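## Task

Scene 1: the boxes on the desk each carry a letter on their bottom face. The box marked C must end up resting on the counter and every other box must end up back on the desk. The utility cart must be standing upright at the finish. The robot must not tip over or be left leaning. Anything that stays in place only because the robot is holding it does not count.

## Robot and tools

ROBOT. A Hello Robot Stretch 4 with a single arm. It has an omni-wheel base, a mast carrying a lift, an arm that telescopes forward, a three-joint wrist (yaw, pitch, roll) and a two-finger gripper. It stands about 1.6 m tall, and no part of the base rim is more than 0.23 m from the base origin. The letters are on the boxes' bottom faces, so a box usually has to be lifted or tilted before a camera can read it. Loose objects may now and then get a short push from outside.

FRAMES. Base frame: origin on the floor beneath the base centre, x ahead, y to the left, z up. hand_pose is reported in this frame and marks a point between the open fingertips (link pinch). With all wrist joints at 0 its axes line up with the base frame. The printed value may be slightly off. Odometry frame: where the base frame was when the scene began. base_odometry heading runs from -3.142 to 3.142, with left positive.

execute_actions. Argument "actions" is a list holding one action or none. An empty list only reports state and images. One action may contain:
- "base": a single relative move, measured from where the base last reported itself. Use exactly one of translate_m (metres, forward positive, -2 to 2), strafe_m (metres, left positive, -2 to 2) or rotate_rad (radians, counter-clockwise seen from above positive, -3.2 to 3.2).
- "joints": absolute targets keyed by joint name. lift_m 0 to 1.2 m; arm_m 0 to 0.55 m; wrist_yaw_rad -1.134 to 4.276 (0 straight ahead, positive turns left, 3.14 tucked back, over 3.4 the arm may block it); wrist_pitch_rad -1.117 to 4.259 (0 level, 1.57 pointing down); wrist_roll_rad -1.117 to 4.259 (0 fingers side by side at equal height, positive turns clockwise viewed from behind); gripper_m -0.038 to 0.141 m, the gap between empty fingertips (negative means the tips squeeze together). Targets past a range are clipped and the result notes it.
- "pace": "slow", "default", "fast" or "max". Base speeds up to 0.1/0.3/0.4/0.6 m/s and 1/2/3/4 rad/s; with lift_m above 0.2 these are reduced, down to 0.3 m/s and 1 rad/s at full height.
- "contact_limits": only {"arm_m": value}, 0 (gentlest) to 0.75 (firmest), default 0.5.
- or, on its own, {"end_of_arm": "enable_torque"} to re-power wrist or gripper motors that shut down.
Base and joints start together and may finish at different times. Unknown keys or other invalid values reject the whole call with no motion. Omitted parts may keep pushing toward earlier targets without it showing in the status. "cameras": list drawn from head_camera, head_left_camera, head_right_camera, wrist_camera, all; omitted or null gives all, [] gives none. A good first move unfolds the wrist: lift_m 0.4 with wrist_yaw_rad 0 together.

wait: "seconds" 0 to 10; commands nothing and returns the same report as an empty action.
zoom_image: "camera" plus "region" [x0, y0, x1, y1] in pixels from the image's top-left, at most 504 by 504, on that camera's latest full image.
read_manual: optional "section", only "licences"; returns licence text, moves nothing.
finished_scene: "scene" is the number of the scene being closed; irreversible, and it reports whether the goal was met. The goal must already hold without the robot's help. If a call reports a stop, later motion, wait and finished_scene calls in that same reply are skipped.

RESULTS. pictures lists the cameras in image order. joint_positions are current values; tolerances for done are lift and arm ±0.004, yaw and roll ±0.02, pitch ±0.05, gripper ±0.004. base_status and joint_status: done (for the base, wheels turned the commanded amount even if they slipped), off_target (resting elsewhere, may still push), contact_stop_at_<key> (blocked by something; that part goes slack, a slack lift may sag under load, a slack base may roll), limit_stop_at_<name> (built-in limit), limit_stop_at_tilt (leaning over 6 degrees: lift, arm, wheels go slack and ignore commands until upright), limit_stop_at_own_body (near self-collision; move away from the body; likely with pitch below -0.2 and roll below -0.4 or above 4), torque_fault (wrist motor overloaded, goes limp until enable_torque). on_its_own describes what was not commanded this call; "held at" gives a target, not a position. lidar_m: 12 distances in metres, 30-degree sectors counter-clockwise from straight ahead (4th left, 7th behind, 10th right); "-" is nothing seen or closer than 0.25 m; it sees from about 0.15 m up and misses glass, thin legs and much behind. wrist_depth_mm: 7x7 grid of depths, 100 to 2000 mm, robot body included. turned_by_wheels vs turned_by_imu: a gap above roughly 0.1 rad suggests a collision or slip, and heading error equals about their difference. base_tilt in degrees, forward and right positive, with a fixed bias up to 1.5. motor_effort: percent of max, positive toward higher values, bracket is the last action's peak; readings carry offsets and noise. Wheel motors wheel_0, wheel_1, wheel_2 read positive when turning the base right.

GRIPPING. Command a gap smaller than the object; a smaller value squeezes harder and pulls it inward up to a third of the shortfall. Neither reading nor done proves a grasp; a firm grip shows as a clear gripper_m effort change when commanding 0 or above. A load in a level gripper shifts wrist_pitch_rad effort away from 0. If fingertips jam on a surface, raise the lift.

AVOID. Turning or driving with over 1 kg held and arm_m above 0.2, especially fast; steady pushing or pulling, worse with the gripper high or a high contact limit; holding over about 2 kg with a level gripper; pressing the gripper into things with base or arm moves; dropping, slamming or hard hits; knocking the utility cart over; driving onto low objects that tilt the base.

Each tool is called after "Emit:" as name([rows], argument=value, ...), one row to a line, values as JSON.

## Session

Emit:
execute_actions(actions=[])

Scene clock: 0.00 s.
base_odometry: x=+0.000 y=+0.000 heading=+0.000 (m, m, rad; odometry frame)
turned_by_wheels: +0.000 (rad since the last result)
turned_by_imu: +0.000 (rad since the last result)
base_tilt: forward=+0.8 right=+0.2 (deg)
lidar_m: 1.36 1.25 1.29 2.03 1.88 1.54 1.72 2.04 2.11 1.98 1.51 1.54
base_status: not commanded
joint_positions: lift_m=+0.143 arm_m=+0.002 wrist_yaw_rad=+3.121 wrist_pitch_rad=-0.015 wrist_roll_rad=+0.018 gripper_m=+0.057
joint_status: not commanded
motor_effort: lift_m=+21 arm_m=-1 wrist_yaw_rad=+1 wrist_pitch_rad=-8 wrist_roll_rad=-1 gripper_m=-7 wheel_0=+0 wheel_1=+1 wheel_2=+0 (%)
hand_pose: x=-0.1142 y=+0.0933 z=+0.3251 quat_wxyz=(+0.010, +0.008, +0.009, +1.000) (m; base frame)
wrist_depth_mm: - 137 - - - 1808 1576 / - 133 - - - 1863 1576 / - 129 206 - - 1863 1576 / 114 137 290 - - 1808 1618 / 1756 - - - 1808 1756 1576 / 1205 1229 191 1205 195 1160 1118 / 820 798 809 119 798 759 788
pictures: head_camera, head_left_camera, head_right_camera, wrist_camera
Images, in order (width x height): head_camera 420x560, head_left_camera 420x672, head_right_camera 420x672, wrist_camera 616x392.

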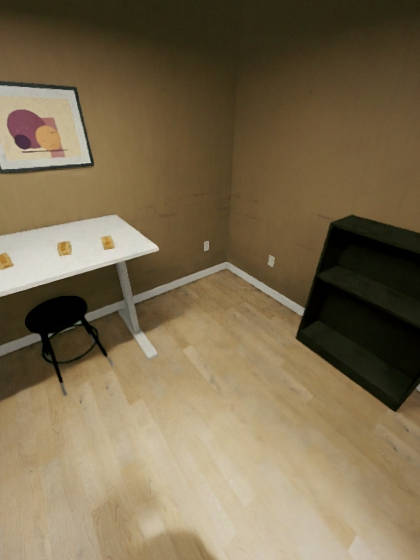

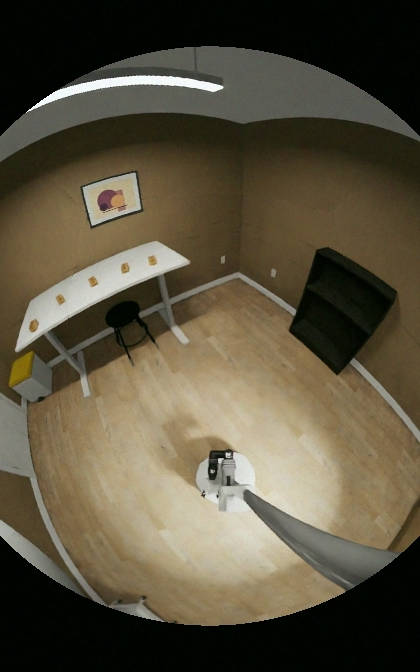

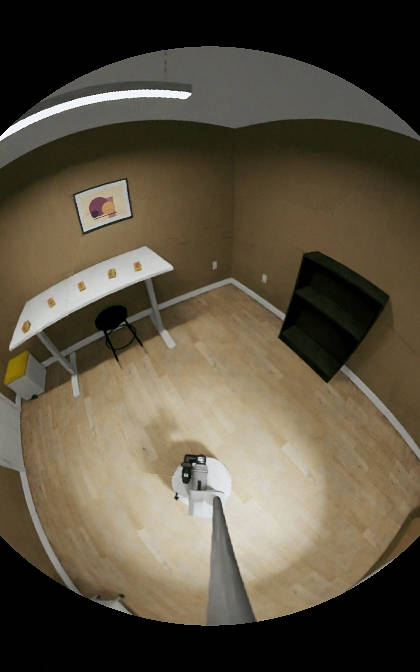

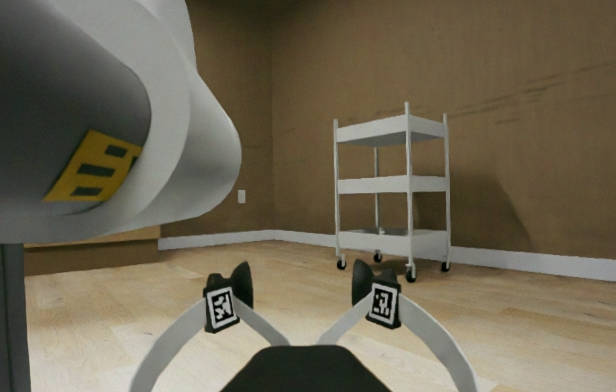

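Emit:
execute_actions([
  {"base":{"rotate_rad":0.65},"joints":{"lift_m":0.8,"wrist_yaw_rad":0,"gripper_m":0.13}},
], cameras=[])

Emit:
execute_actions([
  {"base":{"translate_m":0.6}},
], cameras=["head_camera","wrist_camera"])

Scene clock: 8.40 s.
base_odometry: x=+0.000 y=+0.000 heading=+0.649 (m, m, rad; odometry frame)
turned_by_wheels: +0.649 (rad since the last result)
turned_by_imu: +0.646 (rad since the last result)
base_tilt: forward=+0.8 right=+0.2 (deg)
lidar_m: 1.24 1.33 1.96 1.89 1.52 2.15 2.05 2.19 1.89 1.52 1.59 1.32
base_status: done
joint_positions: lift_m=+0.800 arm_m=+0.002 wrist_yaw_rad=+0.000 wrist_pitch_rad=-0.015 wrist_roll_rad=+0.018 gripper_m=+0.130
joint_status: all done
motor_effort: lift_m=+26(27) arm_m=-1(1) wrist_yaw_rad=-1(3) wrist_pitch_rad=-9(10) wrist_roll_rad=+0(0) gripper_m=+0(2) wheel_0=-3(8) wheel_1=-3(7) wheel_2=-3(9) (%)
hand_pose: x=+0.4609 y=-0.0874 z=+0.9821 quat_wxyz=(+1.000, +0.009, -0.007, +0.000) (m; base frame)
wrist_depth_mm: 1756 1808 1863 1808 1808 1808 1863 / 1756 1756 1808 1808 1808 1808 1808 / 1808 1756 1808 1863 1808 1863 1808 / 1756 1808 1808 1808 1863 1808 1808 / 1366 1808 1756 1808 1808 1808 1808 / 1756 1808 1808 1808 1366 1808 1863 / 1756 1808 1808 117 1863 1756 1808
pictures: none
No camera images: the call's "cameras" was empty. Leave "cameras" out to get every camera's image.

Scene clock: 11.90 s.
base_odometry: x=+0.478 y=+0.363 heading=+0.650 (m, m, rad; odometry frame)
turned_by_wheels: +0.001 (rad since the last result)
turned_by_imu: -0.004 (rad since the last result)
base_tilt: forward=+0.7 right=+0.1 (deg)
lidar_m: 0.66 0.70 0.98 1.88 1.95 1.92 2.67 2.61 1.58 1.52 1.92 0.71
base_status: done
joint_positions: lift_m=+0.800 arm_m=+0.002 wrist_yaw_rad=+0.000 wrist_pitch_rad=-0.015 wrist_roll_rad=+0.018 gripper_m=+0.130
joint_status: not commanded
motor_effort: lift_m=+24(25) arm_m=-1(1) wrist_yaw_rad=+0(1) wrist_pitch_rad=-8(8) wrist_roll_rad=+0(1) gripper_m=-3(2) wheel_0=+4(8) wheel_1=+5(10) wheel_2=+0(13) (%)
hand_pose: x=+0.4609 y=-0.0874 z=+0.9822 quat_wxyz=(+1.000, +0.009, -0.007, +0.000) (m; base frame)
wrist_depth_mm: 1205 1205 1229 1205 1205 1229 1229 / 1205 1205 1229 1205 1229 1255 1255 / 1205 1205 1229 1229 1229 1229 1229 / 1205 1229 1205 1229 1229 1229 1229 / 544 539 535 521 504 484 559 / 1229 1229 1205 1229 1229 1229 1255 / 1229 1205 1229 117 1229 1255 1255
pictures: head_camera, wrist_camera
Images, in order (width x height): head_camera 420x560, wrist_camera 616x392.

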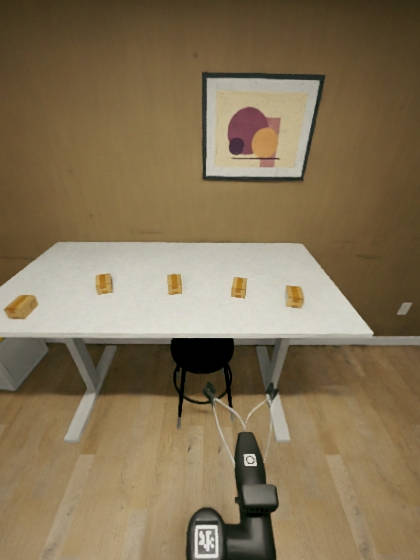

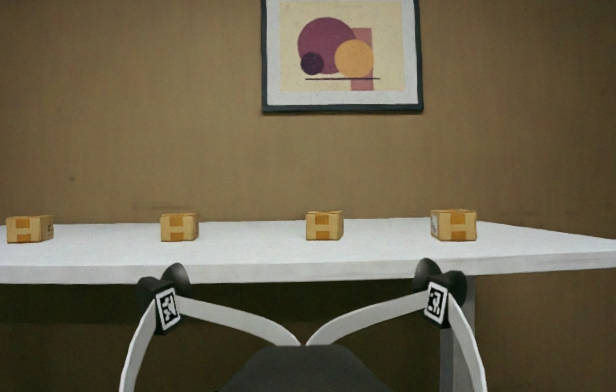

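Emit:
execute_actions([
  {"base":{"strafe_m":-0.025},"joints":{"lift_m":0.93,"wrist_pitch_rad":0.4,"arm_m":0.3}},
], cameras=["head_camera","wrist_camera"])

Scene clock: 20.37 s.
base_odometry: x=+0.493 y=+0.343 heading=+0.650 (m, m, rad; odometry frame)
turned_by_wheels: +0.000 (rad since the last result)
turned_by_imu: -0.002 (rad since the last result)
base_tilt: forward=+0.8 right=+0.1 (deg)
lidar_m: 0.69 0.70 0.98 1.87 1.96 1.95 2.66 2.60 1.56 1.49 1.92 0.70
base_status: done
joint_positions: lift_m=+0.930 arm_m=+0.299 wrist_yaw_rad=+0.000 wrist_pitch_rad=+0.402 wrist_roll_rad=+0.018 gripper_m=+0.130
joint_status: all done
motor_effort: lift_m=+26(26) arm_m=+5(7) wrist_yaw_rad=+0(2) wrist_pitch_rad=-11(4) wrist_roll_rad=-1(1) gripper_m=-1(3) wheel_0=+2(12) wheel_1=-2(10) wheel_2=+0(1) (%)
hand_pose: x=+0.7355 y=-0.0874 z=+0.9949 quat_wxyz=(+0.980, +0.009, +0.200, -0.002) (m; base frame)
wrist_depth_mm: 820 820 831 820 842 842 842 / 854 878 878 878 891 891 891 / 707 683 676 661 661 661 931 / 384 415 439 366 433 402 314 / 325 325 327 325 324 320 314 / 256 237 238 258 236 243 251 / 214 212 220 117 219 209 211
pictures: head_camera, wrist_camera
Images, in order (width x height): head_camera 420x560, wrist_camera 616x392.

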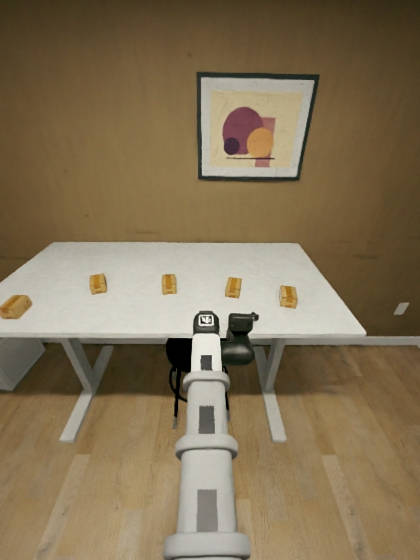

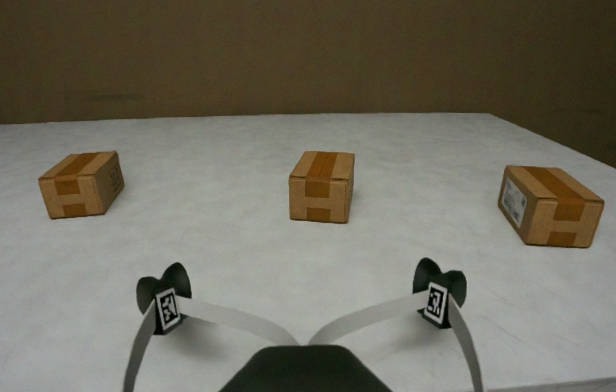

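Emit:
execute_actions([
  {"base":{"strafe_m":-0.02},"joints":{"arm_m":0.49}},
], cameras=["wrist_camera"])

Emit:
execute_actions([
  {"joints":{"gripper_m":0.01}},
], cameras=["wrist_camera"])

Emit:
execute_actions([
  {"joints":{"lift_m":1.0,"wrist_pitch_rad":0}},
], cameras=[])

Emit:
execute_actions([
  {"joints":{"wrist_roll_rad":3.14,"arm_m":0.2}},
], cameras=["head_camera","wrist_camera"])

Scene clock: 29.63 s.
base_odometry: x=+0.505 y=+0.327 heading=+0.650 (m, m, rad; odometry frame)
turned_by_wheels: +0.000 (rad since the last result)
turned_by_imu: -0.002 (rad since the last result)
base_tilt: forward=+0.8 right=+0.1 (deg)
lidar_m: 0.66 0.72 0.98 1.91 1.94 1.95 2.67 2.55 1.53 1.48 1.89 0.68
base_status: done
joint_positions: lift_m=+0.930 arm_m=+0.489 wrist_yaw_rad=+0.000 wrist_pitch_rad=+0.402 wrist_roll_rad=+0.018 gripper_m=+0.130
joint_status: all done
motor_effort: lift_m=+25(26) arm_m=+5(6) wrist_yaw_rad=+0(2) wrist_pitch_rad=-7(6) wrist_roll_rad=+0(2) gripper_m=-1(2) wheel_0=+3(11) wheel_1=-2(11) wheel_2=-1(1) (%)
hand_pose: x=+0.9255 y=-0.0874 z=+0.9948 quat_wxyz=(+0.980, +0.009, +0.200, -0.002) (m; base frame)
wrist_depth_mm: 647 654 661 661 661 668 676 / 691 683 691 707 699 707 707 / 707 691 668 668 661 654 741 / 445 442 439 436 433 430 430 / 325 325 325 233 322 319 317 / 256 237 237 185 202 242 252 / 213 211 213 117 212 209 211
pictures: wrist_camera
Images, in order (width x height): wrist_camera 616x392.

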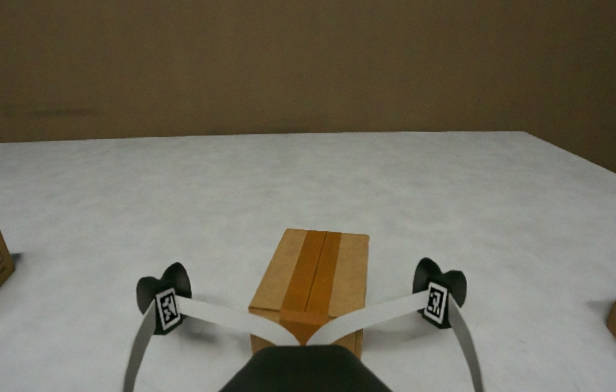

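Scene clock: 31.73 s.
base_odometry: x=+0.505 y=+0.327 heading=+0.650 (m, m, rad; odometry frame)
turned_by_wheels: +0.000 (rad since the last result)
turned_by_imu: -0.001 (rad since the last result)
base_tilt: forward=+0.8 right=+0.2 (deg)
lidar_m: 0.64 0.70 0.97 1.91 1.95 1.98 2.69 2.54 1.51 1.48 1.90 0.69
base_status: not commanded
joint_positions: lift_m=+0.930 arm_m=+0.489 wrist_yaw_rad=+0.000 wrist_pitch_rad=+0.403 wrist_roll_rad=+0.018 gripper_m=+0.010
joint_status: all done
motor_effort: lift_m=+25(25) arm_m=+5(5) wrist_yaw_rad=+1(2) wrist_pitch_rad=-11(12) wrist_roll_rad=-2(1) gripper_m=-23(22) wheel_0=+3(3) wheel_1=-2(2) wheel_2=+0(0) (%)
hand_pose: x=+0.9254 y=-0.0875 z=+0.9946 quat_wxyz=(+0.980, +0.009, +0.200, -0.002) (m; base frame)
wrist_depth_mm: 640 654 661 654 661 661 676 / 691 691 699 699 707 707 715 / 715 683 668 661 654 654 741 / 442 439 439 433 430 427 427 / 324 324 325 223 322 317 315 / 254 256 178 176 184 252 250 / 213 204 204 135 217 202 209
pictures: wrist_camera
Images, in order (width x height): wrist_camera 616x392.

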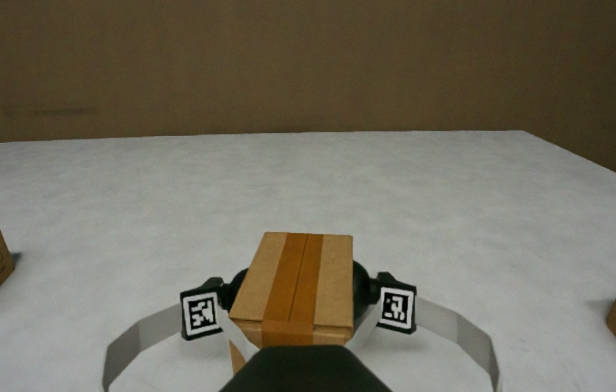

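Scene clock: 32.97 s.
base_odometry: x=+0.505 y=+0.327 heading=+0.650 (m, m, rad; odometry frame)
turned_by_wheels: +0.000 (rad since the last result)
turned_by_imu: -0.001 (rad since the last result)
base_tilt: forward=+0.8 right=+0.1 (deg)
lidar_m: 0.65 0.71 0.98 1.91 1.92 1.97 2.68 2.56 1.54 1.48 1.86 0.71
base_status: not commanded
joint_positions: lift_m=+1.000 arm_m=+0.489 wrist_yaw_rad=+0.000 wrist_pitch_rad=+0.004 wrist_roll_rad=+0.018 gripper_m=+0.010
joint_status: all done
motor_effort: lift_m=+26(28) arm_m=+5(5) wrist_yaw_rad=+1(1) wrist_pitch_rad=-12(18) wrist_roll_rad=-1(0) gripper_m=-26(24) wheel_0=+3(3) wheel_1=-2(2) wheel_2=+0(0) (%)
hand_pose: x=+0.9485 y=-0.0874 z=+1.1767 quat_wxyz=(+1.000, +0.009, +0.002, +0.000) (m; base frame)
wrist_depth_mm: 723 732 715 715 715 741 750 / 732 732 715 723 715 723 750 / 732 741 741 723 732 750 759 / 732 732 732 741 750 759 759 / 741 741 741 223 750 759 759 / 741 741 178 177 185 750 759 / 574 525 530 135 585 512 554
pictures: none
No camera images: the call's "cameras" was empty. Leave "cameras" out to get every camera's image.

Scene clock: 35.37 s.
base_odometry: x=+0.505 y=+0.327 heading=+0.650 (m, m, rad; odometry frame)
turned_by_wheels: +0.000 (rad since the last result)
turned_by_imu: -0.001 (rad since the last result)
base_tilt: forward=+0.8 right=+0.1 (deg)
lidar_m: 0.66 0.68 0.98 1.90 1.96 1.96 2.66 2.54 1.54 1.49 1.88 0.69
base_status: not commanded
joint_positions: lift_m=+1.000 arm_m=+0.201 wrist_yaw_rad=+0.000 wrist_pitch_rad=+0.004 wrist_roll_rad=+3.139 gripper_m=+0.010
joint_status: all done
motor_effort: lift_m=+25(26) arm_m=-5(4) wrist_yaw_rad=+1(0) wrist_pitch_rad=-13(11) wrist_roll_rad=+2(11) gripper_m=-23(23) wheel_0=+3(3) wheel_1=-2(2) wheel_2=+0(0) (%)
hand_pose: x=+0.6603 y=-0.0875 z=+1.1767 quat_wxyz=(+0.001, +1.000, +0.000, -0.002) (m; base frame)
wrist_depth_mm: 325 330 336 327 338 332 334 / 452 397 480 477 477 473 462 / 1025 866 866 878 866 854 842 / 1042 1025 1008 1042 1042 1042 1060 / 1008 1008 1025 223 1025 1025 1042 / 1008 991 178 176 185 1042 1042 / 1008 991 991 135 1025 1025 1025
pictures: head_camera, wrist_camera
Images, in order (width x height): head_camera 420x560, wrist_camera 616x392.

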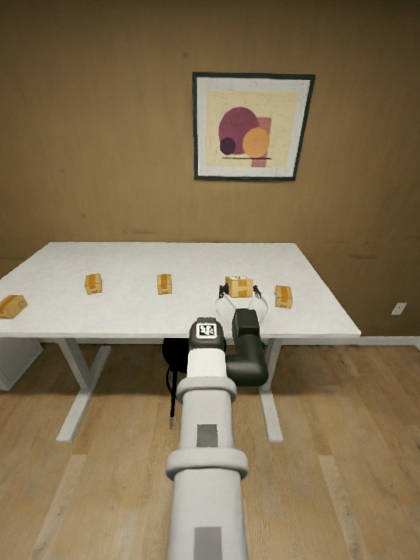

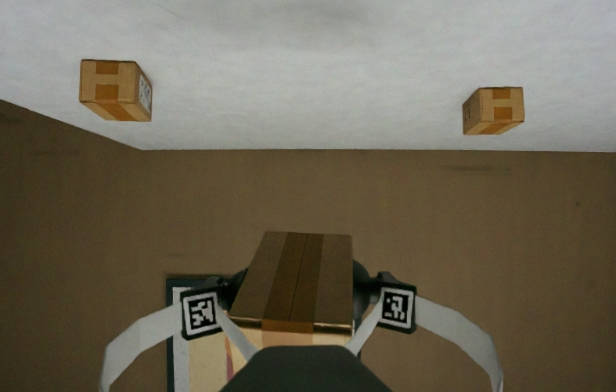

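Emit:
execute_actions([
  {"joints":{"wrist_pitch_rad":-1.0}},
], cameras=["head_camera"])

Scene clock: 40.57 s.
base_odometry: x=+0.505 y=+0.327 heading=+0.650 (m, m, rad; odometry frame)
turned_by_wheels: +0.000 (rad since the last result)
turned_by_imu: -0.002 (rad since the last result)
base_tilt: forward=+0.7 right=+0.1 (deg)
lidar_m: 0.65 0.70 0.99 1.91 1.97 1.96 2.68 2.53 1.56 1.49 1.86 0.71
base_status: not commanded
joint_positions: lift_m=+1.000 arm_m=+0.201 wrist_yaw_rad=+0.000 wrist_pitch_rad=-0.998 wrist_roll_rad=+3.140 gripper_m=+0.010
joint_status: all done
motor_effort: lift_m=+26(26) arm_m=-5(5) wrist_yaw_rad=+1(1) wrist_pitch_rad=-6(18) wrist_roll_rad=+1(1) gripper_m=-22(23) wheel_0=+3(3) wheel_1=-2(2) wheel_2=+0(0) (%)
hand_pose: x=+0.5282 y=-0.0874 z=+1.4201 quat_wxyz=(+0.001, +0.878, -0.001, +0.478) (m; base frame)
wrist_depth_mm: 1060 1060 1060 1060 1098 1060 1078 / 1205 1229 1229 1229 1229 1229 1205 / 1464 1430 1464 1464 1430 1430 1464 / 1464 1499 1499 1499 1499 1499 1499 / 1308 1336 1336 222 1366 1336 1366 / 1205 1205 177 177 185 1229 1255 / 1138 1098 1098 135 1160 1118 1118
pictures: head_camera
Images, in order (width x height): head_camera 420x560.

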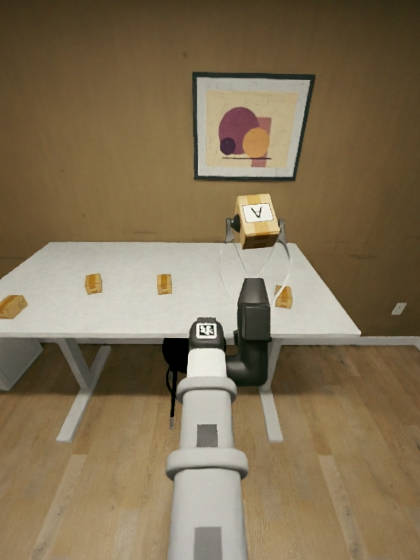

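Emit:
execute_actions([
  {"joints":{"wrist_roll_rad":0,"wrist_pitch_rad":0.1,"arm_m":0.49}},
], cameras=[])

Emit:
execute_actions([
  {"joints":{"wrist_pitch_rad":0.4,"lift_m":0.934},"pace":"slow"},
], cameras=[])

Emit:
execute_actions([
  {"joints":{"gripper_m":0.13}},
], cameras=[])

Emit:
execute_actions([
  {"joints":{"arm_m":0.3,"lift_m":0.93}},
], cameras=[])

Emit:
execute_actions([
  {"base":{"strafe_m":-0.21}},
], cameras=["wrist_camera"])

Scene clock: 51.30 s.
base_odometry: x=+0.505 y=+0.327 heading=+0.650 (m, m, rad; odometry frame)
turned_by_wheels: +0.000 (rad since the last result)
turned_by_imu: -0.002 (rad since the last result)
base_tilt: forward=+0.7 right=+0.2 (deg)
lidar_m: 0.65 0.70 0.96 1.93 1.92 1.97 2.67 2.53 1.53 1.47 1.90 0.71
base_status: not commanded
joint_positions: lift_m=+1.000 arm_m=+0.489 wrist_yaw_rad=+0.000 wrist_pitch_rad=+0.103 wrist_roll_rad=+0.001 gripper_m=+0.010
joint_status: all done
motor_effort: lift_m=+26(26) arm_m=+5(6) wrist_yaw_rad=+0(2) wrist_pitch_rad=-11(10) wrist_roll_rad=-1(8) gripper_m=-26(24) wheel_0=+3(3) wheel_1=-2(2) wheel_2=+0(0) (%)
hand_pose: x=+0.9470 y=-0.0874 z=+1.1479 quat_wxyz=(+0.999, +0.000, +0.052, +0.000) (m; base frame)
wrist_depth_mm: 699 707 683 691 691 691 723 / 707 707 707 699 699 723 732 / 715 723 732 723 741 741 750 / 732 732 741 750 750 750 759 / 750 750 750 224 759 778 768 / 609 615 177 176 185 615 723 / 455 430 433 135 480 430 452
pictures: none
No camera images: the call's "cameras" was empty. Leave "cameras" out to get every camera's image.

Scene clock: 52.73 s.
base_odometry: x=+0.505 y=+0.327 heading=+0.650 (m, m, rad; odometry frame)
turned_by_wheels: +0.000 (rad since the last result)
turned_by_imu: -0.001 (rad since the last result)
base_tilt: forward=+0.8 right=+0.2 (deg)
lidar_m: 0.65 0.69 0.93 1.89 1.92 1.95 2.66 2.54 1.55 1.48 1.90 0.69
base_status: not commanded
joint_positions: lift_m=+0.934 arm_m=+0.489 wrist_yaw_rad=+0.000 wrist_pitch_rad=+0.403 wrist_roll_rad=+0.001 gripper_m=+0.010
joint_status: all done
motor_effort: lift_m=+14(25) arm_m=+5(5) wrist_yaw_rad=+0(0) wrist_pitch_rad=-12(11) wrist_roll_rad=-2(2) gripper_m=-25(24) wheel_0=+3(3) wheel_1=-2(2) wheel_2=-1(0) (%)
hand_pose: x=+0.9254 y=-0.0874 z=+0.9995 quat_wxyz=(+0.980, +0.000, +0.200, +0.000) (m; base frame)
wrist_depth_mm: 654 654 661 661 668 668 668 / 691 683 699 699 715 707 707 / 683 676 676 676 676 691 741 / 442 442 445 445 449 449 449 / 327 329 330 223 332 332 330 / 257 260 178 176 185 263 262 / 216 208 210 135 225 209 218
pictures: none
No camera images: the call's "cameras" was empty. Leave "cameras" out to get every camera's image.

Scene clock: 54.83 s.
base_odometry: x=+0.505 y=+0.327 heading=+0.650 (m, m, rad; odometry frame)
turned_by_wheels: +0.000 (rad since the last result)
turned_by_imu: -0.001 (rad since the last result)
base_tilt: forward=+0.7 right=+0.2 (deg)
lidar_m: 0.65 0.70 0.94 1.91 1.95 1.99 2.68 2.56 1.52 1.48 1.89 0.69
base_status: not commanded
joint_positions: lift_m=+0.934 arm_m=+0.489 wrist_yaw_rad=+0.000 wrist_pitch_rad=+0.403 wrist_roll_rad=+0.001 gripper_m=+0.130
joint_status: all done
motor_effort: lift_m=+15(15) arm_m=+5(5) wrist_yaw_rad=+0(0) wrist_pitch_rad=-10(10) wrist_roll_rad=-2(2) gripper_m=-1(26) wheel_0=+3(3) wheel_1=-2(2) wheel_2=+0(0) (%)
hand_pose: x=+0.9255 y=-0.0874 z=+0.9996 quat_wxyz=(+0.980, +0.000, +0.200, +0.000) (m; base frame)
wrist_depth_mm: 654 654 654 654 668 668 668 / 691 699 699 699 707 715 715 / 691 676 676 676 683 699 741 / 445 442 445 449 449 449 449 / 327 329 332 242 334 330 332 / 257 240 211 193 244 252 262 / 216 214 217 117 225 216 219
pictures: none
No camera images: the call's "cameras" was empty. Leave "cameras" out to get every camera's image.

Scene clock: 56.50 s.
base_odometry: x=+0.505 y=+0.327 heading=+0.650 (m, m, rad; odometry frame)
turned_by_wheels: +0.000 (rad since the last result)
turned_by_imu: -0.001 (rad since the last result)
base_tilt: forward=+0.7 right=+0.2 (deg)
lidar_m: 0.67 0.70 0.98 1.91 1.93 2.00 2.69 2.57 1.53 1.49 1.88 0.70
base_status: not commanded
joint_positions: lift_m=+0.930 arm_m=+0.301 wrist_yaw_rad=+0.000 wrist_pitch_rad=+0.402 wrist_roll_rad=+0.001 gripper_m=+0.130
joint_status: all done
motor_effort: lift_m=+15(17) arm_m=-5(5) wrist_yaw_rad=+1(0) wrist_pitch_rad=-7(10) wrist_roll_rad=-1(2) gripper_m=+2(1) wheel_0=+3(3) wheel_1=-2(2) wheel_2=-1(0) (%)
hand_pose: x=+0.7372 y=-0.0874 z=+0.9957 quat_wxyz=(+0.980, +0.000, +0.200, +0.000) (m; base frame)
wrist_depth_mm: 820 820 831 842 842 842 842 / 866 878 891 878 891 878 891 / 676 668 668 668 676 683 931 / 379 433 436 366 439 387 320 / 320 325 327 325 327 324 309 / 253 236 238 259 239 247 257 / 213 210 220 117 221 213 214
pictures: none
No camera images: the call's "cameras" was empty. Leave "cameras" out to get every camera's image.

Scene clock: 58.50 s.
base_odometry: x=+0.632 y=+0.160 heading=+0.650 (m, m, rad; odometry frame)
turned_by_wheels: +0.000 (rad since the last result)
turned_by_imu: -0.001 (rad since the last result)
base_tilt: forward=+0.7 right=+0.2 (deg)
lidar_m: 0.67 0.71 0.99 2.13 2.09 2.24 2.68 2.26 1.32 1.27 1.66 0.71
base_status: done
joint_positions: lift_m=+0.930 arm_m=+0.301 wrist_yaw_rad=+0.000 wrist_pitch_rad=+0.402 wrist_roll_rad=+0.001 gripper_m=+0.130
joint_status: not commanded
motor_effort: lift_m=+15(15) arm_m=-5(5) wrist_yaw_rad=+1(1) wrist_pitch_rad=-7(10) wrist_roll_rad=-2(2) gripper_m=+0(1) wheel_0=+3(12) wheel_1=-3(11) wheel_2=+0(2) (%)
hand_pose: x=+0.7372 y=-0.0874 z=+0.9957 quat_wxyz=(+0.980, +0.000, +0.200, +0.000) (m; base frame)
wrist_depth_mm: 820 820 831 820 831 842 842 / 866 866 866 878 891 891 891 / 676 668 668 661 676 946 946 / 407 382 433 319 439 442 1025 / 320 324 325 306 327 325 343 / 253 236 239 259 239 248 257 / 212 211 220 117 221 213 214
pictures: wrist_camera
Images, in order (width x height): wrist_camera 616x392.

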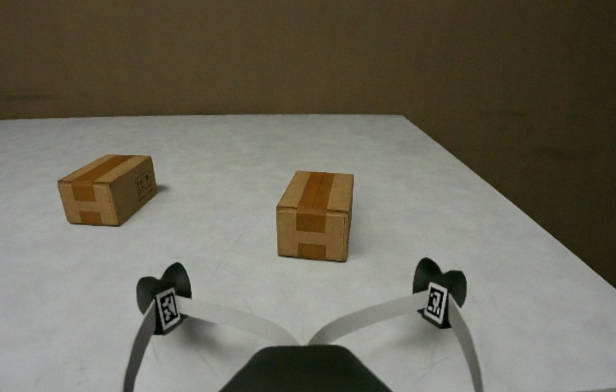

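Emit:
execute_actions([
  {"joints":{"arm_m":0.43}},
], cameras=["wrist_camera"])

Emit:
execute_actions([
  {"joints":{"gripper_m":0.01}},
], cameras=[])

Emit:
execute_actions([
  {"joints":{"wrist_pitch_rad":-1.0}},
], cameras=[])

Emit:
execute_actions([
  {"joints":{"wrist_roll_rad":3.14,"arm_m":0.2}},
], cameras=["head_camera"])

Scene clock: 67.50 s.
base_odometry: x=+0.632 y=+0.160 heading=+0.650 (m, m, rad; odometry frame)
turned_by_wheels: +0.000 (rad since the last result)
turned_by_imu: -0.002 (rad since the last result)
base_tilt: forward=+0.7 right=+0.1 (deg)
lidar_m: 0.66 0.70 0.96 2.13 2.09 2.24 2.66 2.25 1.33 1.26 1.66 0.69
base_status: not commanded
joint_positions: lift_m=+0.930 arm_m=+0.429 wrist_yaw_rad=+0.000 wrist_pitch_rad=+0.402 wrist_roll_rad=+0.001 gripper_m=+0.130
joint_status: all done
motor_effort: lift_m=+14(15) arm_m=+5(3) wrist_yaw_rad=+1(1) wrist_pitch_rad=-6(9) wrist_roll_rad=-2(2) gripper_m=-4(1) wheel_0=+3(4) wheel_1=-2(2) wheel_2=+0(0) (%)
hand_pose: x=+0.8655 y=-0.0874 z=+0.9957 quat_wxyz=(+0.980, +0.000, +0.200, +0.000) (m; base frame)
wrist_depth_mm: 707 707 707 715 715 715 723 / 741 741 750 759 759 759 759 / 676 668 661 668 676 798 809 / 436 436 436 436 439 445 878 / 258 317 324 249 310 325 325 / 244 235 237 187 195 247 255 / 211 210 220 117 213 212 214
pictures: wrist_camera
Images, in order (width x height): wrist_camera 616x392.

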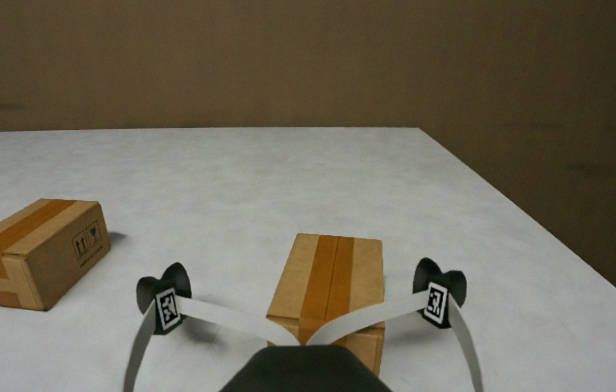

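Scene clock: 69.60 s.
base_odometry: x=+0.632 y=+0.160 heading=+0.650 (m, m, rad; odometry frame)
turned_by_wheels: +0.000 (rad since the last result)
turned_by_imu: -0.001 (rad since the last result)
base_tilt: forward=+0.8 right=+0.1 (deg)
lidar_m: 0.65 0.69 0.97 2.12 2.09 2.26 2.69 2.25 1.32 1.28 1.68 0.68
base_status: not commanded
joint_positions: lift_m=+0.930 arm_m=+0.429 wrist_yaw_rad=+0.000 wrist_pitch_rad=+0.403 wrist_roll_rad=+0.000 gripper_m=+0.010
joint_status: all done
motor_effort: lift_m=+15(14) arm_m=+5(5) wrist_yaw_rad=+1(1) wrist_pitch_rad=-8(9) wrist_roll_rad=-1(2) gripper_m=-24(23) wheel_0=+3(3) wheel_1=-3(3) wheel_2=+0(0) (%)
hand_pose: x=+0.8654 y=-0.0875 z=+0.9956 quat_wxyz=(+0.980, +0.000, +0.200, +0.000) (m; base frame)
wrist_depth_mm: 699 715 707 707 715 723 732 / 741 741 750 750 759 759 759 / 668 661 661 668 668 820 820 / 433 436 436 436 439 439 866 / 256 317 324 226 327 325 324 / 245 255 179 179 184 257 255 / 211 204 212 134 213 205 213
pictures: none
No camera images: the call's "cameras" was empty. Leave "cameras" out to get every camera's image.

Scene clock: 70.97 s.
base_odometry: x=+0.632 y=+0.160 heading=+0.650 (m, m, rad; odometry frame)
turned_by_wheels: +0.000 (rad since the last result)
turned_by_imu: -0.001 (rad since the last result)
base_tilt: forward=+0.8 right=+0.1 (deg)
lidar_m: 0.63 0.71 0.96 2.13 2.09 2.30 2.69 2.26 1.32 1.27 1.65 0.69
base_status: not commanded
joint_positions: lift_m=+0.930 arm_m=+0.429 wrist_yaw_rad=+0.000 wrist_pitch_rad=-0.998 wrist_roll_rad=+0.000 gripper_m=+0.010
joint_status: all done
motor_effort: lift_m=+14(15) arm_m=+5(5) wrist_yaw_rad=+1(1) wrist_pitch_rad=-5(20) wrist_roll_rad=-2(2) gripper_m=-22(24) wheel_0=+3(3) wheel_1=-3(2) wheel_2=+0(0) (%)
hand_pose: x=+0.7565 y=-0.0874 z=+1.3510 quat_wxyz=(+0.878, +0.000, -0.478, +0.000) (m; base frame)
wrist_depth_mm: 1118 1118 1138 1138 1138 1138 1138 / 1205 1205 1229 1255 1255 1255 1229 / 1336 1336 1336 1336 1336 1336 1336 / 1430 1430 1464 1464 1464 1464 1464 / 1255 1255 1255 226 1281 1308 1281 / 1042 1060 179 178 185 1078 1078 / 904 878 891 134 917 904 946
pictures: none
No camera images: the call's "cameras" was empty. Leave "cameras" out to get every camera's image.

Scene clock: 73.40 s.
base_odometry: x=+0.632 y=+0.160 heading=+0.650 (m, m, rad; odometry frame)
turned_by_wheels: +0.000 (rad since the last result)
turned_by_imu: -0.001 (rad since the last result)
base_tilt: forward=+0.8 right=+0.2 (deg)
lidar_m: 0.66 0.67 0.98 2.10 2.10 2.25 2.67 2.23 1.32 1.27 1.68 0.69
base_status: not commanded
joint_positions: lift_m=+0.930 arm_m=+0.201 wrist_yaw_rad=+0.000 wrist_pitch_rad=-0.998 wrist_roll_rad=+3.139 gripper_m=+0.010
joint_status: all done
motor_effort: lift_m=+15(15) arm_m=-5(8) wrist_yaw_rad=+1(1) wrist_pitch_rad=-7(10) wrist_roll_rad=+1(3) gripper_m=-25(21) wheel_0=+3(4) wheel_1=-3(3) wheel_2=+0(0) (%)
hand_pose: x=+0.5281 y=-0.0874 z=+1.3511 quat_wxyz=(+0.001, +0.878, -0.001, +0.479) (m; base frame)
wrist_depth_mm: 1042 1060 1060 1042 1060 1042 1042 / 1205 1229 1205 1205 1205 1229 1205 / 1430 1430 1464 1464 1464 1464 1464 / 1537 1576 1576 1576 1576 1576 1576 / 1397 1397 1397 226 1430 1464 1430 / 1281 1281 179 178 185 1308 1336 / 1182 1160 1182 134 1205 1182 1205
pictures: head_camera
Images, in order (width x height): head_camera 420x560.

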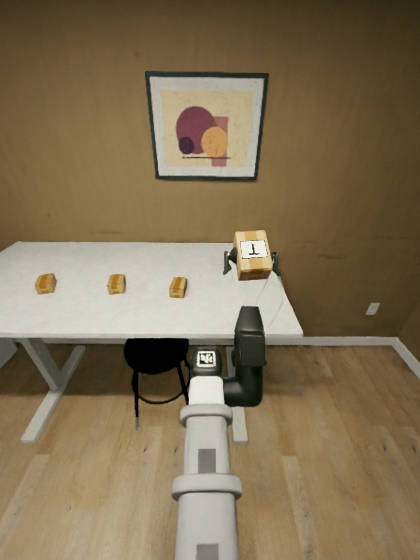

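Emit:
execute_actions([
  {"joints":{"wrist_roll_rad":0,"wrist_pitch_rad":0.0,"arm_m":0.43,"lift_m":0.96}},
], cameras=[])

Emit:
execute_actions([
  {"joints":{"wrist_pitch_rad":0.4,"lift_m":0.933},"pace":"slow"},
], cameras=[])

Emit:
execute_actions([
  {"joints":{"gripper_m":0.13}},
], cameras=[])

Emit:
execute_actions([
  {"joints":{"arm_m":0.3,"lift_m":0.93}},
], cameras=[])

Emit:
execute_actions([
  {"base":{"strafe_m":0.47}},
], cameras=["wrist_camera"])

Scene clock: 83.20 s.
base_odometry: x=+0.632 y=+0.160 heading=+0.650 (m, m, rad; odometry frame)
turned_by_wheels: +0.000 (rad since the last result)
turned_by_imu: -0.002 (rad since the last result)
base_tilt: forward=+0.7 right=+0.2 (deg)
lidar_m: 0.65 0.71 0.96 2.12 2.11 2.26 2.68 2.23 1.32 1.28 1.67 0.69
base_status: not commanded
joint_positions: lift_m=+0.960 arm_m=+0.429 wrist_yaw_rad=+0.000 wrist_pitch_rad=+0.003 wrist_roll_rad=+0.001 gripper_m=+0.010
joint_status: all done
motor_effort: lift_m=+26(25) arm_m=+5(4) wrist_yaw_rad=+0(1) wrist_pitch_rad=-13(13) wrist_roll_rad=-2(6) gripper_m=-24(24) wheel_0=+3(3) wheel_1=-3(2) wheel_2=+0(0) (%)
hand_pose: x=+0.8885 y=-0.0874 z=+1.1368 quat_wxyz=(+1.000, +0.000, +0.002, +0.000) (m; base frame)
wrist_depth_mm: 778 778 768 768 788 798 809 / 778 768 778 778 798 798 809 / 788 788 788 798 798 798 809 / 788 788 798 798 798 809 809 / 788 798 798 226 809 820 809 / 691 699 178 179 185 809 820 / 477 445 477 134 480 473 820
pictures: none
No camera images: the call's "cameras" was empty. Leave "cameras" out to get every camera's image.

Scene clock: 84.23 s.
base_odometry: x=+0.632 y=+0.160 heading=+0.650 (m, m, rad; odometry frame)
turned_by_wheels: +0.000 (rad since the last result)
turned_by_imu: +0.000 (rad since the last result)
base_tilt: forward=+0.7 right=+0.1 (deg)
lidar_m: 0.66 0.70 0.98 2.14 2.09 2.26 2.68 2.24 1.33 1.28 1.66 0.69
base_status: not commanded
joint_positions: lift_m=+0.933 arm_m=+0.429 wrist_yaw_rad=+0.000 wrist_pitch_rad=+0.403 wrist_roll_rad=+0.001 gripper_m=+0.010
joint_status: all done
motor_effort: lift_m=+15(22) arm_m=+5(5) wrist_yaw_rad=+0(0) wrist_pitch_rad=-11(10) wrist_roll_rad=-2(1) gripper_m=-24(27) wheel_0=+4(3) wheel_1=-3(2) wheel_2=+1(0) (%)
hand_pose: x=+0.8654 y=-0.0874 z=+0.9986 quat_wxyz=(+0.980, +0.000, +0.200, +0.000) (m; base frame)
wrist_depth_mm: 707 707 715 715 715 723 723 / 741 741 750 759 759 759 759 / 683 683 676 676 683 820 809 / 439 439 442 445 445 449 866 / 263 317 329 226 332 332 345 / 246 259 178 179 185 260 259 / 214 207 215 134 216 208 216
pictures: none
No camera images: the call's "cameras" was empty. Leave "cameras" out to get every camera's image.

Scene clock: 86.33 s.
base_odometry: x=+0.632 y=+0.160 heading=+0.650 (m, m, rad; odometry frame)
turned_by_wheels: +0.000 (rad since the last result)
turned_by_imu: -0.001 (rad since the last result)
base_tilt: forward=+0.7 right=+0.1 (deg)
lidar_m: 0.65 0.71 0.97 2.13 2.09 2.25 2.68 2.26 1.31 1.25 1.66 0.69
base_status: not commanded
joint_positions: lift_m=+0.933 arm_m=+0.429 wrist_yaw_rad=+0.000 wrist_pitch_rad=+0.403 wrist_roll_rad=+0.001 gripper_m=+0.130
joint_status: all done
motor_effort: lift_m=+15(14) arm_m=+5(5) wrist_yaw_rad=+0(0) wrist_pitch_rad=-10(6) wrist_roll_rad=-2(2) gripper_m=-1(22) wheel_0=+3(3) wheel_1=-3(2) wheel_2=+0(0) (%)
hand_pose: x=+0.8655 y=-0.0874 z=+0.9986 quat_wxyz=(+0.980, +0.000, +0.200, +0.000) (m; base frame)
wrist_depth_mm: 699 715 715 715 715 715 732 / 741 750 750 750 759 759 759 / 683 683 676 683 676 809 809 / 442 445 445 445 449 449 878 / 263 319 330 241 332 332 349 / 246 240 241 191 243 251 260 / 216 213 216 117 217 215 217
pictures: none
No camera images: the call's "cameras" was empty. Leave "cameras" out to get every camera's image.

Scene clock: 87.77 s.
base_odometry: x=+0.632 y=+0.160 heading=+0.650 (m, m, rad; odometry frame)
turned_by_wheels: +0.000 (rad since the last result)
turned_by_imu: -0.001 (rad since the last result)
base_tilt: forward=+0.8 right=+0.1 (deg)
lidar_m: 0.65 0.70 0.96 2.12 2.11 2.27 2.68 2.25 1.32 1.28 1.68 0.69
base_status: not commanded
joint_positions: lift_m=+0.930 arm_m=+0.301 wrist_yaw_rad=+0.000 wrist_pitch_rad=+0.402 wrist_roll_rad=+0.001 gripper_m=+0.130
joint_status: all done
motor_effort: lift_m=+15(17) arm_m=-5(4) wrist_yaw_rad=+1(0) wrist_pitch_rad=-10(9) wrist_roll_rad=-2(2) gripper_m=+0(0) wheel_0=+4(3) wheel_1=-3(2) wheel_2=+0(0) (%)
hand_pose: x=+0.7372 y=-0.0874 z=+0.9957 quat_wxyz=(+0.980, +0.000, +0.200, +0.000) (m; base frame)
wrist_depth_mm: 820 809 820 820 842 842 831 / 866 866 866 878 878 878 878 / 676 668 668 668 676 931 946 / 404 382 439 319 439 442 1008 / 320 324 325 306 327 327 343 / 254 236 238 259 238 247 256 / 212 211 220 117 221 213 215
pictures: none
No camera images: the call's "cameras" was empty. Leave "cameras" out to get every camera's image.

Scene clock: 90.67 s.
base_odometry: x=+0.347 y=+0.534 heading=+0.650 (m, m, rad; odometry frame)
turned_by_wheels: +0.000 (rad since the last result)
turned_by_imu: -0.001 (rad since the last result)
base_tilt: forward=+0.8 right=+0.1 (deg)
lidar_m: 0.67 0.70 0.97 1.67 1.76 1.78 2.67 2.81 1.78 1.72 0.96 0.71
base_status: done
joint_positions: lift_m=+0.930 arm_m=+0.301 wrist_yaw_rad=+0.000 wrist_pitch_rad=+0.402 wrist_roll_rad=+0.001 gripper_m=+0.130
joint_status: not commanded
motor_effort: lift_m=+15(15) arm_m=-5(5) wrist_yaw_rad=+1(1) wrist_pitch_rad=-10(8) wrist_roll_rad=-2(2) gripper_m=+2(2) wheel_0=-3(12) wheel_1=+2(12) wheel_2=+0(0) (%)
hand_pose: x=+0.7372 y=-0.0874 z=+0.9957 quat_wxyz=(+0.980, +0.000, +0.200, +0.000) (m; base frame)
wrist_depth_mm: 820 831 831 831 831 831 854 / 866 866 878 878 878 891 891 / 676 668 668 668 676 683 699 / 389 436 442 387 439 413 373 / 320 324 327 329 327 327 325 / 253 236 238 260 239 246 257 / 212 210 220 117 222 213 214
pictures: wrist_camera
Images, in order (width x height): wrist_camera 616x392.

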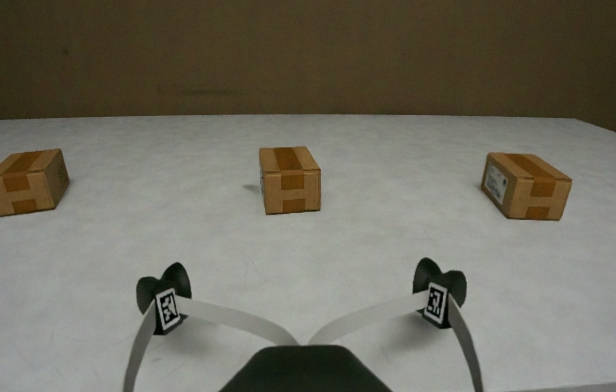

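Emit:
execute_actions([
  {"joints":{"arm_m":0.515}},
], cameras=["wrist_camera"])

Emit:
execute_actions([
  {"joints":{"gripper_m":0.01}},
], cameras=[])

Emit:
execute_actions([
  {"joints":{"wrist_pitch_rad":-1.0}},
], cameras=[])

Emit:
execute_actions([
  {"joints":{"wrist_roll_rad":3.14,"arm_m":0.2}},
], cameras=["head_camera"])

Scene clock: 103.10 s.
base_odometry: x=+0.347 y=+0.534 heading=+0.650 (m, m, rad; odometry frame)
turned_by_wheels: +0.000 (rad since the last result)
turned_by_imu: -0.002 (rad since the last result)
base_tilt: forward=+0.8 right=+0.2 (deg)
lidar_m: 0.67 0.71 0.97 1.67 1.77 1.78 2.66 2.82 1.80 1.75 0.96 0.69
base_status: not commanded
joint_positions: lift_m=+0.930 arm_m=+0.514 wrist_yaw_rad=+0.000 wrist_pitch_rad=+0.402 wrist_roll_rad=+0.001 gripper_m=+0.130
joint_status: all done
motor_effort: lift_m=+15(15) arm_m=+5(7) wrist_yaw_rad=+0(0) wrist_pitch_rad=-7(9) wrist_roll_rad=-2(2) gripper_m=-3(1) wheel_0=-2(3) wheel_1=+2(2) wheel_2=+0(0) (%)
hand_pose: x=+0.9505 y=-0.0874 z=+0.9957 quat_wxyz=(+0.980, +0.000, +0.200, +0.000) (m; base frame)
wrist_depth_mm: 634 640 640 640 647 647 647 / 668 676 683 676 691 683 683 / 691 668 668 661 676 683 691 / 433 436 436 439 442 439 442 / 322 322 307 248 325 325 324 / 252 236 195 187 239 247 256 / 211 210 213 117 221 212 214
pictures: wrist_camera
Images, in order (width x height): wrist_camera 616x392.

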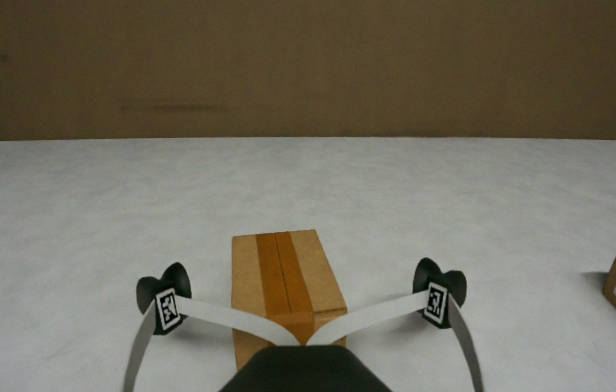

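Scene clock: 105.20 s.
base_odometry: x=+0.347 y=+0.534 heading=+0.650 (m, m, rad; odometry frame)
turned_by_wheels: +0.000 (rad since the last result)
turned_by_imu: -0.001 (rad since the last result)
base_tilt: forward=+0.8 right=+0.2 (deg)
lidar_m: 0.65 0.68 0.96 1.66 1.76 1.76 2.66 2.81 1.82 1.75 0.96 0.69
base_status: not commanded
joint_positions: lift_m=+0.930 arm_m=+0.514 wrist_yaw_rad=+0.000 wrist_pitch_rad=+0.403 wrist_roll_rad=+0.000 gripper_m=+0.010
joint_status: all done
motor_effort: lift_m=+15(15) arm_m=+5(5) wrist_yaw_rad=+0(0) wrist_pitch_rad=-9(11) wrist_roll_rad=-2(1) gripper_m=-26(23) wheel_0=-2(3) wheel_1=+2(2) wheel_2=+0(0) (%)
hand_pose: x=+0.9504 y=-0.0874 z=+0.9954 quat_wxyz=(+0.980, +0.000, +0.200, +0.000) (m; base frame)
wrist_depth_mm: 634 634 640 640 647 647 654 / 668 676 676 683 691 683 683 / 668 661 654 661 661 676 683 / 433 433 436 436 436 436 439 / 319 322 322 224 325 324 322 / 251 254 182 177 181 255 256 / 211 202 211 135 212 208 213
pictures: none
No camera images: the call's "cameras" was empty. Leave "cameras" out to get every camera's image.

Scene clock: 106.57 s.
base_odometry: x=+0.347 y=+0.534 heading=+0.650 (m, m, rad; odometry frame)
turned_by_wheels: +0.000 (rad since the last result)
turned_by_imu: -0.001 (rad since the last result)
base_tilt: forward=+0.8 right=+0.2 (deg)
lidar_m: 0.66 0.69 0.99 1.67 1.76 1.75 2.65 2.82 1.80 1.74 0.94 0.70
base_status: not commanded
joint_positions: lift_m=+0.930 arm_m=+0.514 wrist_yaw_rad=+0.000 wrist_pitch_rad=-0.997 wrist_roll_rad=+0.000 gripper_m=+0.010
joint_status: all done
motor_effort: lift_m=+15(15) arm_m=+5(5) wrist_yaw_rad=+1(0) wrist_pitch_rad=-9(18) wrist_roll_rad=-2(1) gripper_m=-22(21) wheel_0=-2(2) wheel_1=+2(2) wheel_2=+0(0) (%)
hand_pose: x=+0.8416 y=-0.0874 z=+1.3510 quat_wxyz=(+0.878, +0.000, -0.478, +0.000) (m; base frame)
wrist_depth_mm: 1118 1118 1138 1138 1160 1160 1138 / 1229 1205 1255 1229 1229 1229 1255 / 1308 1336 1336 1336 1336 1336 1336 / 1397 1397 1430 1464 1430 1430 1430 / 1138 1160 1138 224 1182 1182 1182 / 946 960 182 177 181 976 976 / 831 809 842 135 820 809 831
pictures: none
No camera images: the call's "cameras" was empty. Leave "cameras" out to get every camera's image.

Scene clock: 109.00 s.
base_odometry: x=+0.347 y=+0.534 heading=+0.650 (m, m, rad; odometry frame)
turned_by_wheels: +0.000 (rad since the last result)
turned_by_imu: -0.001 (rad since the last result)
base_tilt: forward=+0.7 right=+0.2 (deg)
lidar_m: 0.65 0.69 0.96 1.66 1.77 1.75 2.66 2.78 1.81 1.73 0.95 0.70
base_status: not commanded
joint_positions: lift_m=+0.930 arm_m=+0.201 wrist_yaw_rad=+0.000 wrist_pitch_rad=-0.998 wrist_roll_rad=+3.139 gripper_m=+0.010
joint_status: all done
motor_effort: lift_m=+15(15) arm_m=-5(6) wrist_yaw_rad=+1(1) wrist_pitch_rad=-5(6) wrist_roll_rad=+2(5) gripper_m=-24(24) wheel_0=-3(3) wheel_1=+2(2) wheel_2=+0(0) (%)
hand_pose: x=+0.5282 y=-0.0874 z=+1.3511 quat_wxyz=(+0.001, +0.878, -0.001, +0.478) (m; base frame)
wrist_depth_mm: 1060 1042 1060 1060 1098 1078 1078 / 1205 1229 1229 1229 1229 1229 1255 / 1430 1430 1464 1464 1464 1464 1464 / 1537 1576 1576 1537 1576 1576 1618 / 1397 1430 1430 224 1430 1430 1430 / 1255 1308 182 177 181 1308 1308 / 1182 1182 1182 135 1182 1182 1205
pictures: head_camera
Images, in order (width x height): head_camera 420x560.

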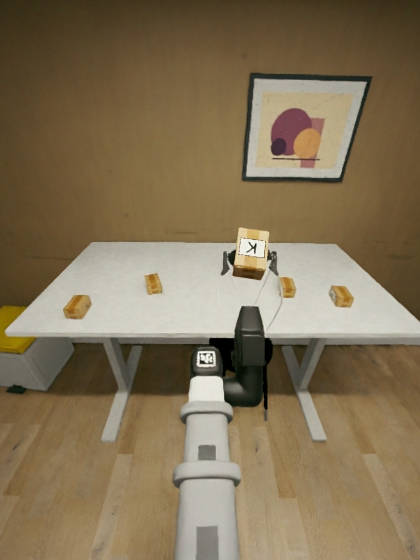

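Emit:
execute_actions([
  {"joints":{"wrist_roll_rad":0,"wrist_pitch_rad":0.0,"arm_m":0.45,"lift_m":0.96}},
], cameras=[])

Emit:
execute_actions([
  {"joints":{"wrist_pitch_rad":0.4,"lift_m":0.933},"pace":"slow"},
], cameras=[])

Emit:
execute_actions([
  {"joints":{"gripper_m":0.13}},
], cameras=[])

Emit:
execute_actions([
  {"joints":{"arm_m":0.3,"lift_m":0.93}},
], cameras=[])

Emit:
execute_actions([
  {"base":{"strafe_m":0.32}},
], cameras=["wrist_camera"])

Scene clock: 119.73 s.
base_odometry: x=+0.347 y=+0.534 heading=+0.650 (m, m, rad; odometry frame)
turned_by_wheels: +0.000 (rad since the last result)
turned_by_imu: -0.002 (rad since the last result)
base_tilt: forward=+0.8 right=+0.2 (deg)
lidar_m: 0.65 0.70 1.01 1.66 1.78 1.75 2.66 2.79 1.82 1.72 0.96 0.69
base_status: not commanded
joint_positions: lift_m=+0.960 arm_m=+0.449 wrist_yaw_rad=+0.000 wrist_pitch_rad=+0.004 wrist_roll_rad=+0.001 gripper_m=+0.010
joint_status: all done
motor_effort: lift_m=+26(27) arm_m=+5(7) wrist_yaw_rad=+0(2) wrist_pitch_rad=-12(16) wrist_roll_rad=-2(9) gripper_m=-27(24) wheel_0=-3(2) wheel_1=+2(2) wheel_2=+0(0) (%)
hand_pose: x=+0.9085 y=-0.0874 z=+1.1366 quat_wxyz=(+1.000, +0.000, +0.002, +0.000) (m; base frame)
wrist_depth_mm: 768 778 778 778 759 768 768 / 768 768 778 778 768 768 778 / 778 778 778 788 798 798 798 / 768 778 788 788 798 798 798 / 778 788 778 224 798 798 798 / 691 707 182 177 181 691 691 / 477 442 480 135 477 455 473
pictures: none
No camera images: the call's "cameras" was empty. Leave "cameras" out to get every camera's image.

Scene clock: 120.77 s.
base_odometry: x=+0.347 y=+0.534 heading=+0.650 (m, m, rad; odometry frame)
turned_by_wheels: +0.000 (rad since the last result)
turned_by_imu: +0.000 (rad since the last result)
base_tilt: forward=+0.7 right=+0.1 (deg)
lidar_m: 0.64 0.70 0.99 1.66 1.75 1.77 2.68 2.80 1.78 1.74 0.95 0.70
base_status: not commanded
joint_positions: lift_m=+0.933 arm_m=+0.449 wrist_yaw_rad=+0.000 wrist_pitch_rad=+0.403 wrist_roll_rad=+0.001 gripper_m=+0.010
joint_status: all done
motor_effort: lift_m=+15(25) arm_m=+5(5) wrist_yaw_rad=+0(0) wrist_pitch_rad=-11(13) wrist_roll_rad=-1(2) gripper_m=-25(23) wheel_0=-3(2) wheel_1=+2(2) wheel_2=+0(0) (%)
hand_pose: x=+0.8854 y=-0.0874 z=+0.9984 quat_wxyz=(+0.980, +0.000, +0.200, +0.000) (m; base frame)
wrist_depth_mm: 691 691 699 699 707 715 715 / 732 732 750 741 741 750 750 / 683 676 668 668 676 683 699 / 439 442 442 442 442 445 445 / 322 325 327 224 330 329 310 / 255 258 182 177 181 260 259 / 215 206 215 135 215 211 216
pictures: none
No camera images: the call's "cameras" was empty. Leave "cameras" out to get every camera's image.

Scene clock: 122.87 s.
base_odometry: x=+0.347 y=+0.534 heading=+0.650 (m, m, rad; odometry frame)
turned_by_wheels: +0.000 (rad since the last result)
turned_by_imu: -0.001 (rad since the last result)
base_tilt: forward=+0.8 right=+0.2 (deg)
lidar_m: 0.67 0.71 1.01 1.65 1.74 1.75 2.68 2.79 1.79 1.74 0.95 0.68
base_status: not commanded
joint_positions: lift_m=+0.933 arm_m=+0.449 wrist_yaw_rad=+0.000 wrist_pitch_rad=+0.403 wrist_roll_rad=+0.000 gripper_m=+0.130
joint_status: all done
motor_effort: lift_m=+15(15) arm_m=+5(5) wrist_yaw_rad=+0(0) wrist_pitch_rad=-9(10) wrist_roll_rad=-2(2) gripper_m=+0(23) wheel_0=-2(3) wheel_1=+2(2) wheel_2=+0(0) (%)
hand_pose: x=+0.8855 y=-0.0874 z=+0.9986 quat_wxyz=(+0.980, +0.000, +0.200, +0.000) (m; base frame)
wrist_depth_mm: 683 691 707 699 707 707 707 / 723 732 741 750 741 741 750 / 691 676 676 676 683 691 699 / 442 442 442 445 445 449 449 / 325 329 330 240 332 330 312 / 257 240 241 191 212 250 259 / 215 213 216 117 216 215 217
pictures: none
No camera images: the call's "cameras" was empty. Leave "cameras" out to get every camera's image.

Scene clock: 124.37 s.
base_odometry: x=+0.347 y=+0.534 heading=+0.650 (m, m, rad; odometry frame)
turned_by_wheels: +0.000 (rad since the last result)
turned_by_imu: -0.001 (rad since the last result)
base_tilt: forward=+0.7 right=+0.2 (deg)
lidar_m: 0.66 0.69 0.97 1.62 1.74 1.76 2.67 2.79 1.81 1.75 0.97 0.70
base_status: not commanded
joint_positions: lift_m=+0.930 arm_m=+0.301 wrist_yaw_rad=+0.000 wrist_pitch_rad=+0.402 wrist_roll_rad=+0.000 gripper_m=+0.130
joint_status: all done
motor_effort: lift_m=+15(11) arm_m=-5(4) wrist_yaw_rad=+1(0) wrist_pitch_rad=-9(9) wrist_roll_rad=-1(2) gripper_m=-1(0) wheel_0=-3(3) wheel_1=+2(2) wheel_2=+0(0) (%)
hand_pose: x=+0.7372 y=-0.0874 z=+0.9957 quat_wxyz=(+0.980, +0.000, +0.200, +0.000) (m; base frame)
wrist_depth_mm: 820 820 831 831 842 854 854 / 866 866 878 891 878 878 891 / 676 668 676 661 676 683 699 / 387 436 439 332 439 415 375 / 320 324 325 327 327 327 325 / 254 236 238 260 239 247 256 / 212 211 220 117 221 212 215
pictures: none
No camera images: the call's "cameras" was empty. Leave "cameras" out to get every camera's image.

Scene clock: 126.77 s.
base_odometry: x=+0.154 y=+0.789 heading=+0.650 (m, m, rad; odometry frame)
turned_by_wheels: +0.000 (rad since the last result)
turned_by_imu: -0.001 (rad since the last result)
base_tilt: forward=+0.8 right=+0.2 (deg)
lidar_m: 0.66 0.71 1.39 1.35 1.42 1.58 2.68 2.77 2.13 2.05 0.95 0.70
base_status: done
joint_positions: lift_m=+0.930 arm_m=+0.301 wrist_yaw_rad=+0.000 wrist_pitch_rad=+0.402 wrist_roll_rad=+0.000 gripper_m=+0.130
joint_status: not commanded
motor_effort: lift_m=+15(15) arm_m=-5(5) wrist_yaw_rad=+1(1) wrist_pitch_rad=-9(8) wrist_roll_rad=-2(2) gripper_m=+1(0) wheel_0=-3(12) wheel_1=+3(13) wheel_2=+0(1) (%)
hand_pose: x=+0.7372 y=-0.0874 z=+0.9957 quat_wxyz=(+0.980, +0.000, +0.200, +0.000) (m; base frame)
wrist_depth_mm: 831 831 842 842 831 842 854 / 878 878 878 878 891 891 891 / 668 668 661 668 668 691 699 / 436 436 439 389 442 442 384 / 306 324 325 327 327 327 325 / 254 236 239 259 239 247 257 / 211 210 221 117 221 212 214
pictures: wrist_camera
Images, in order (width x height): wrist_camera 616x392.

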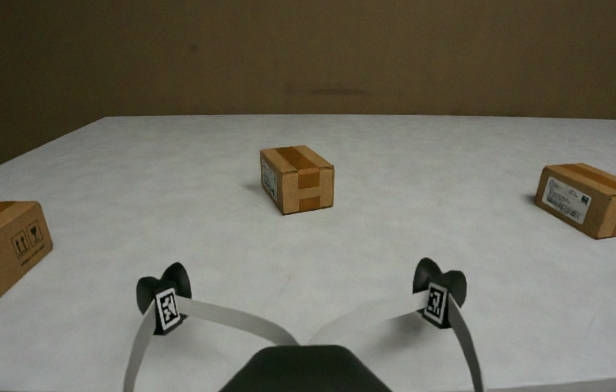

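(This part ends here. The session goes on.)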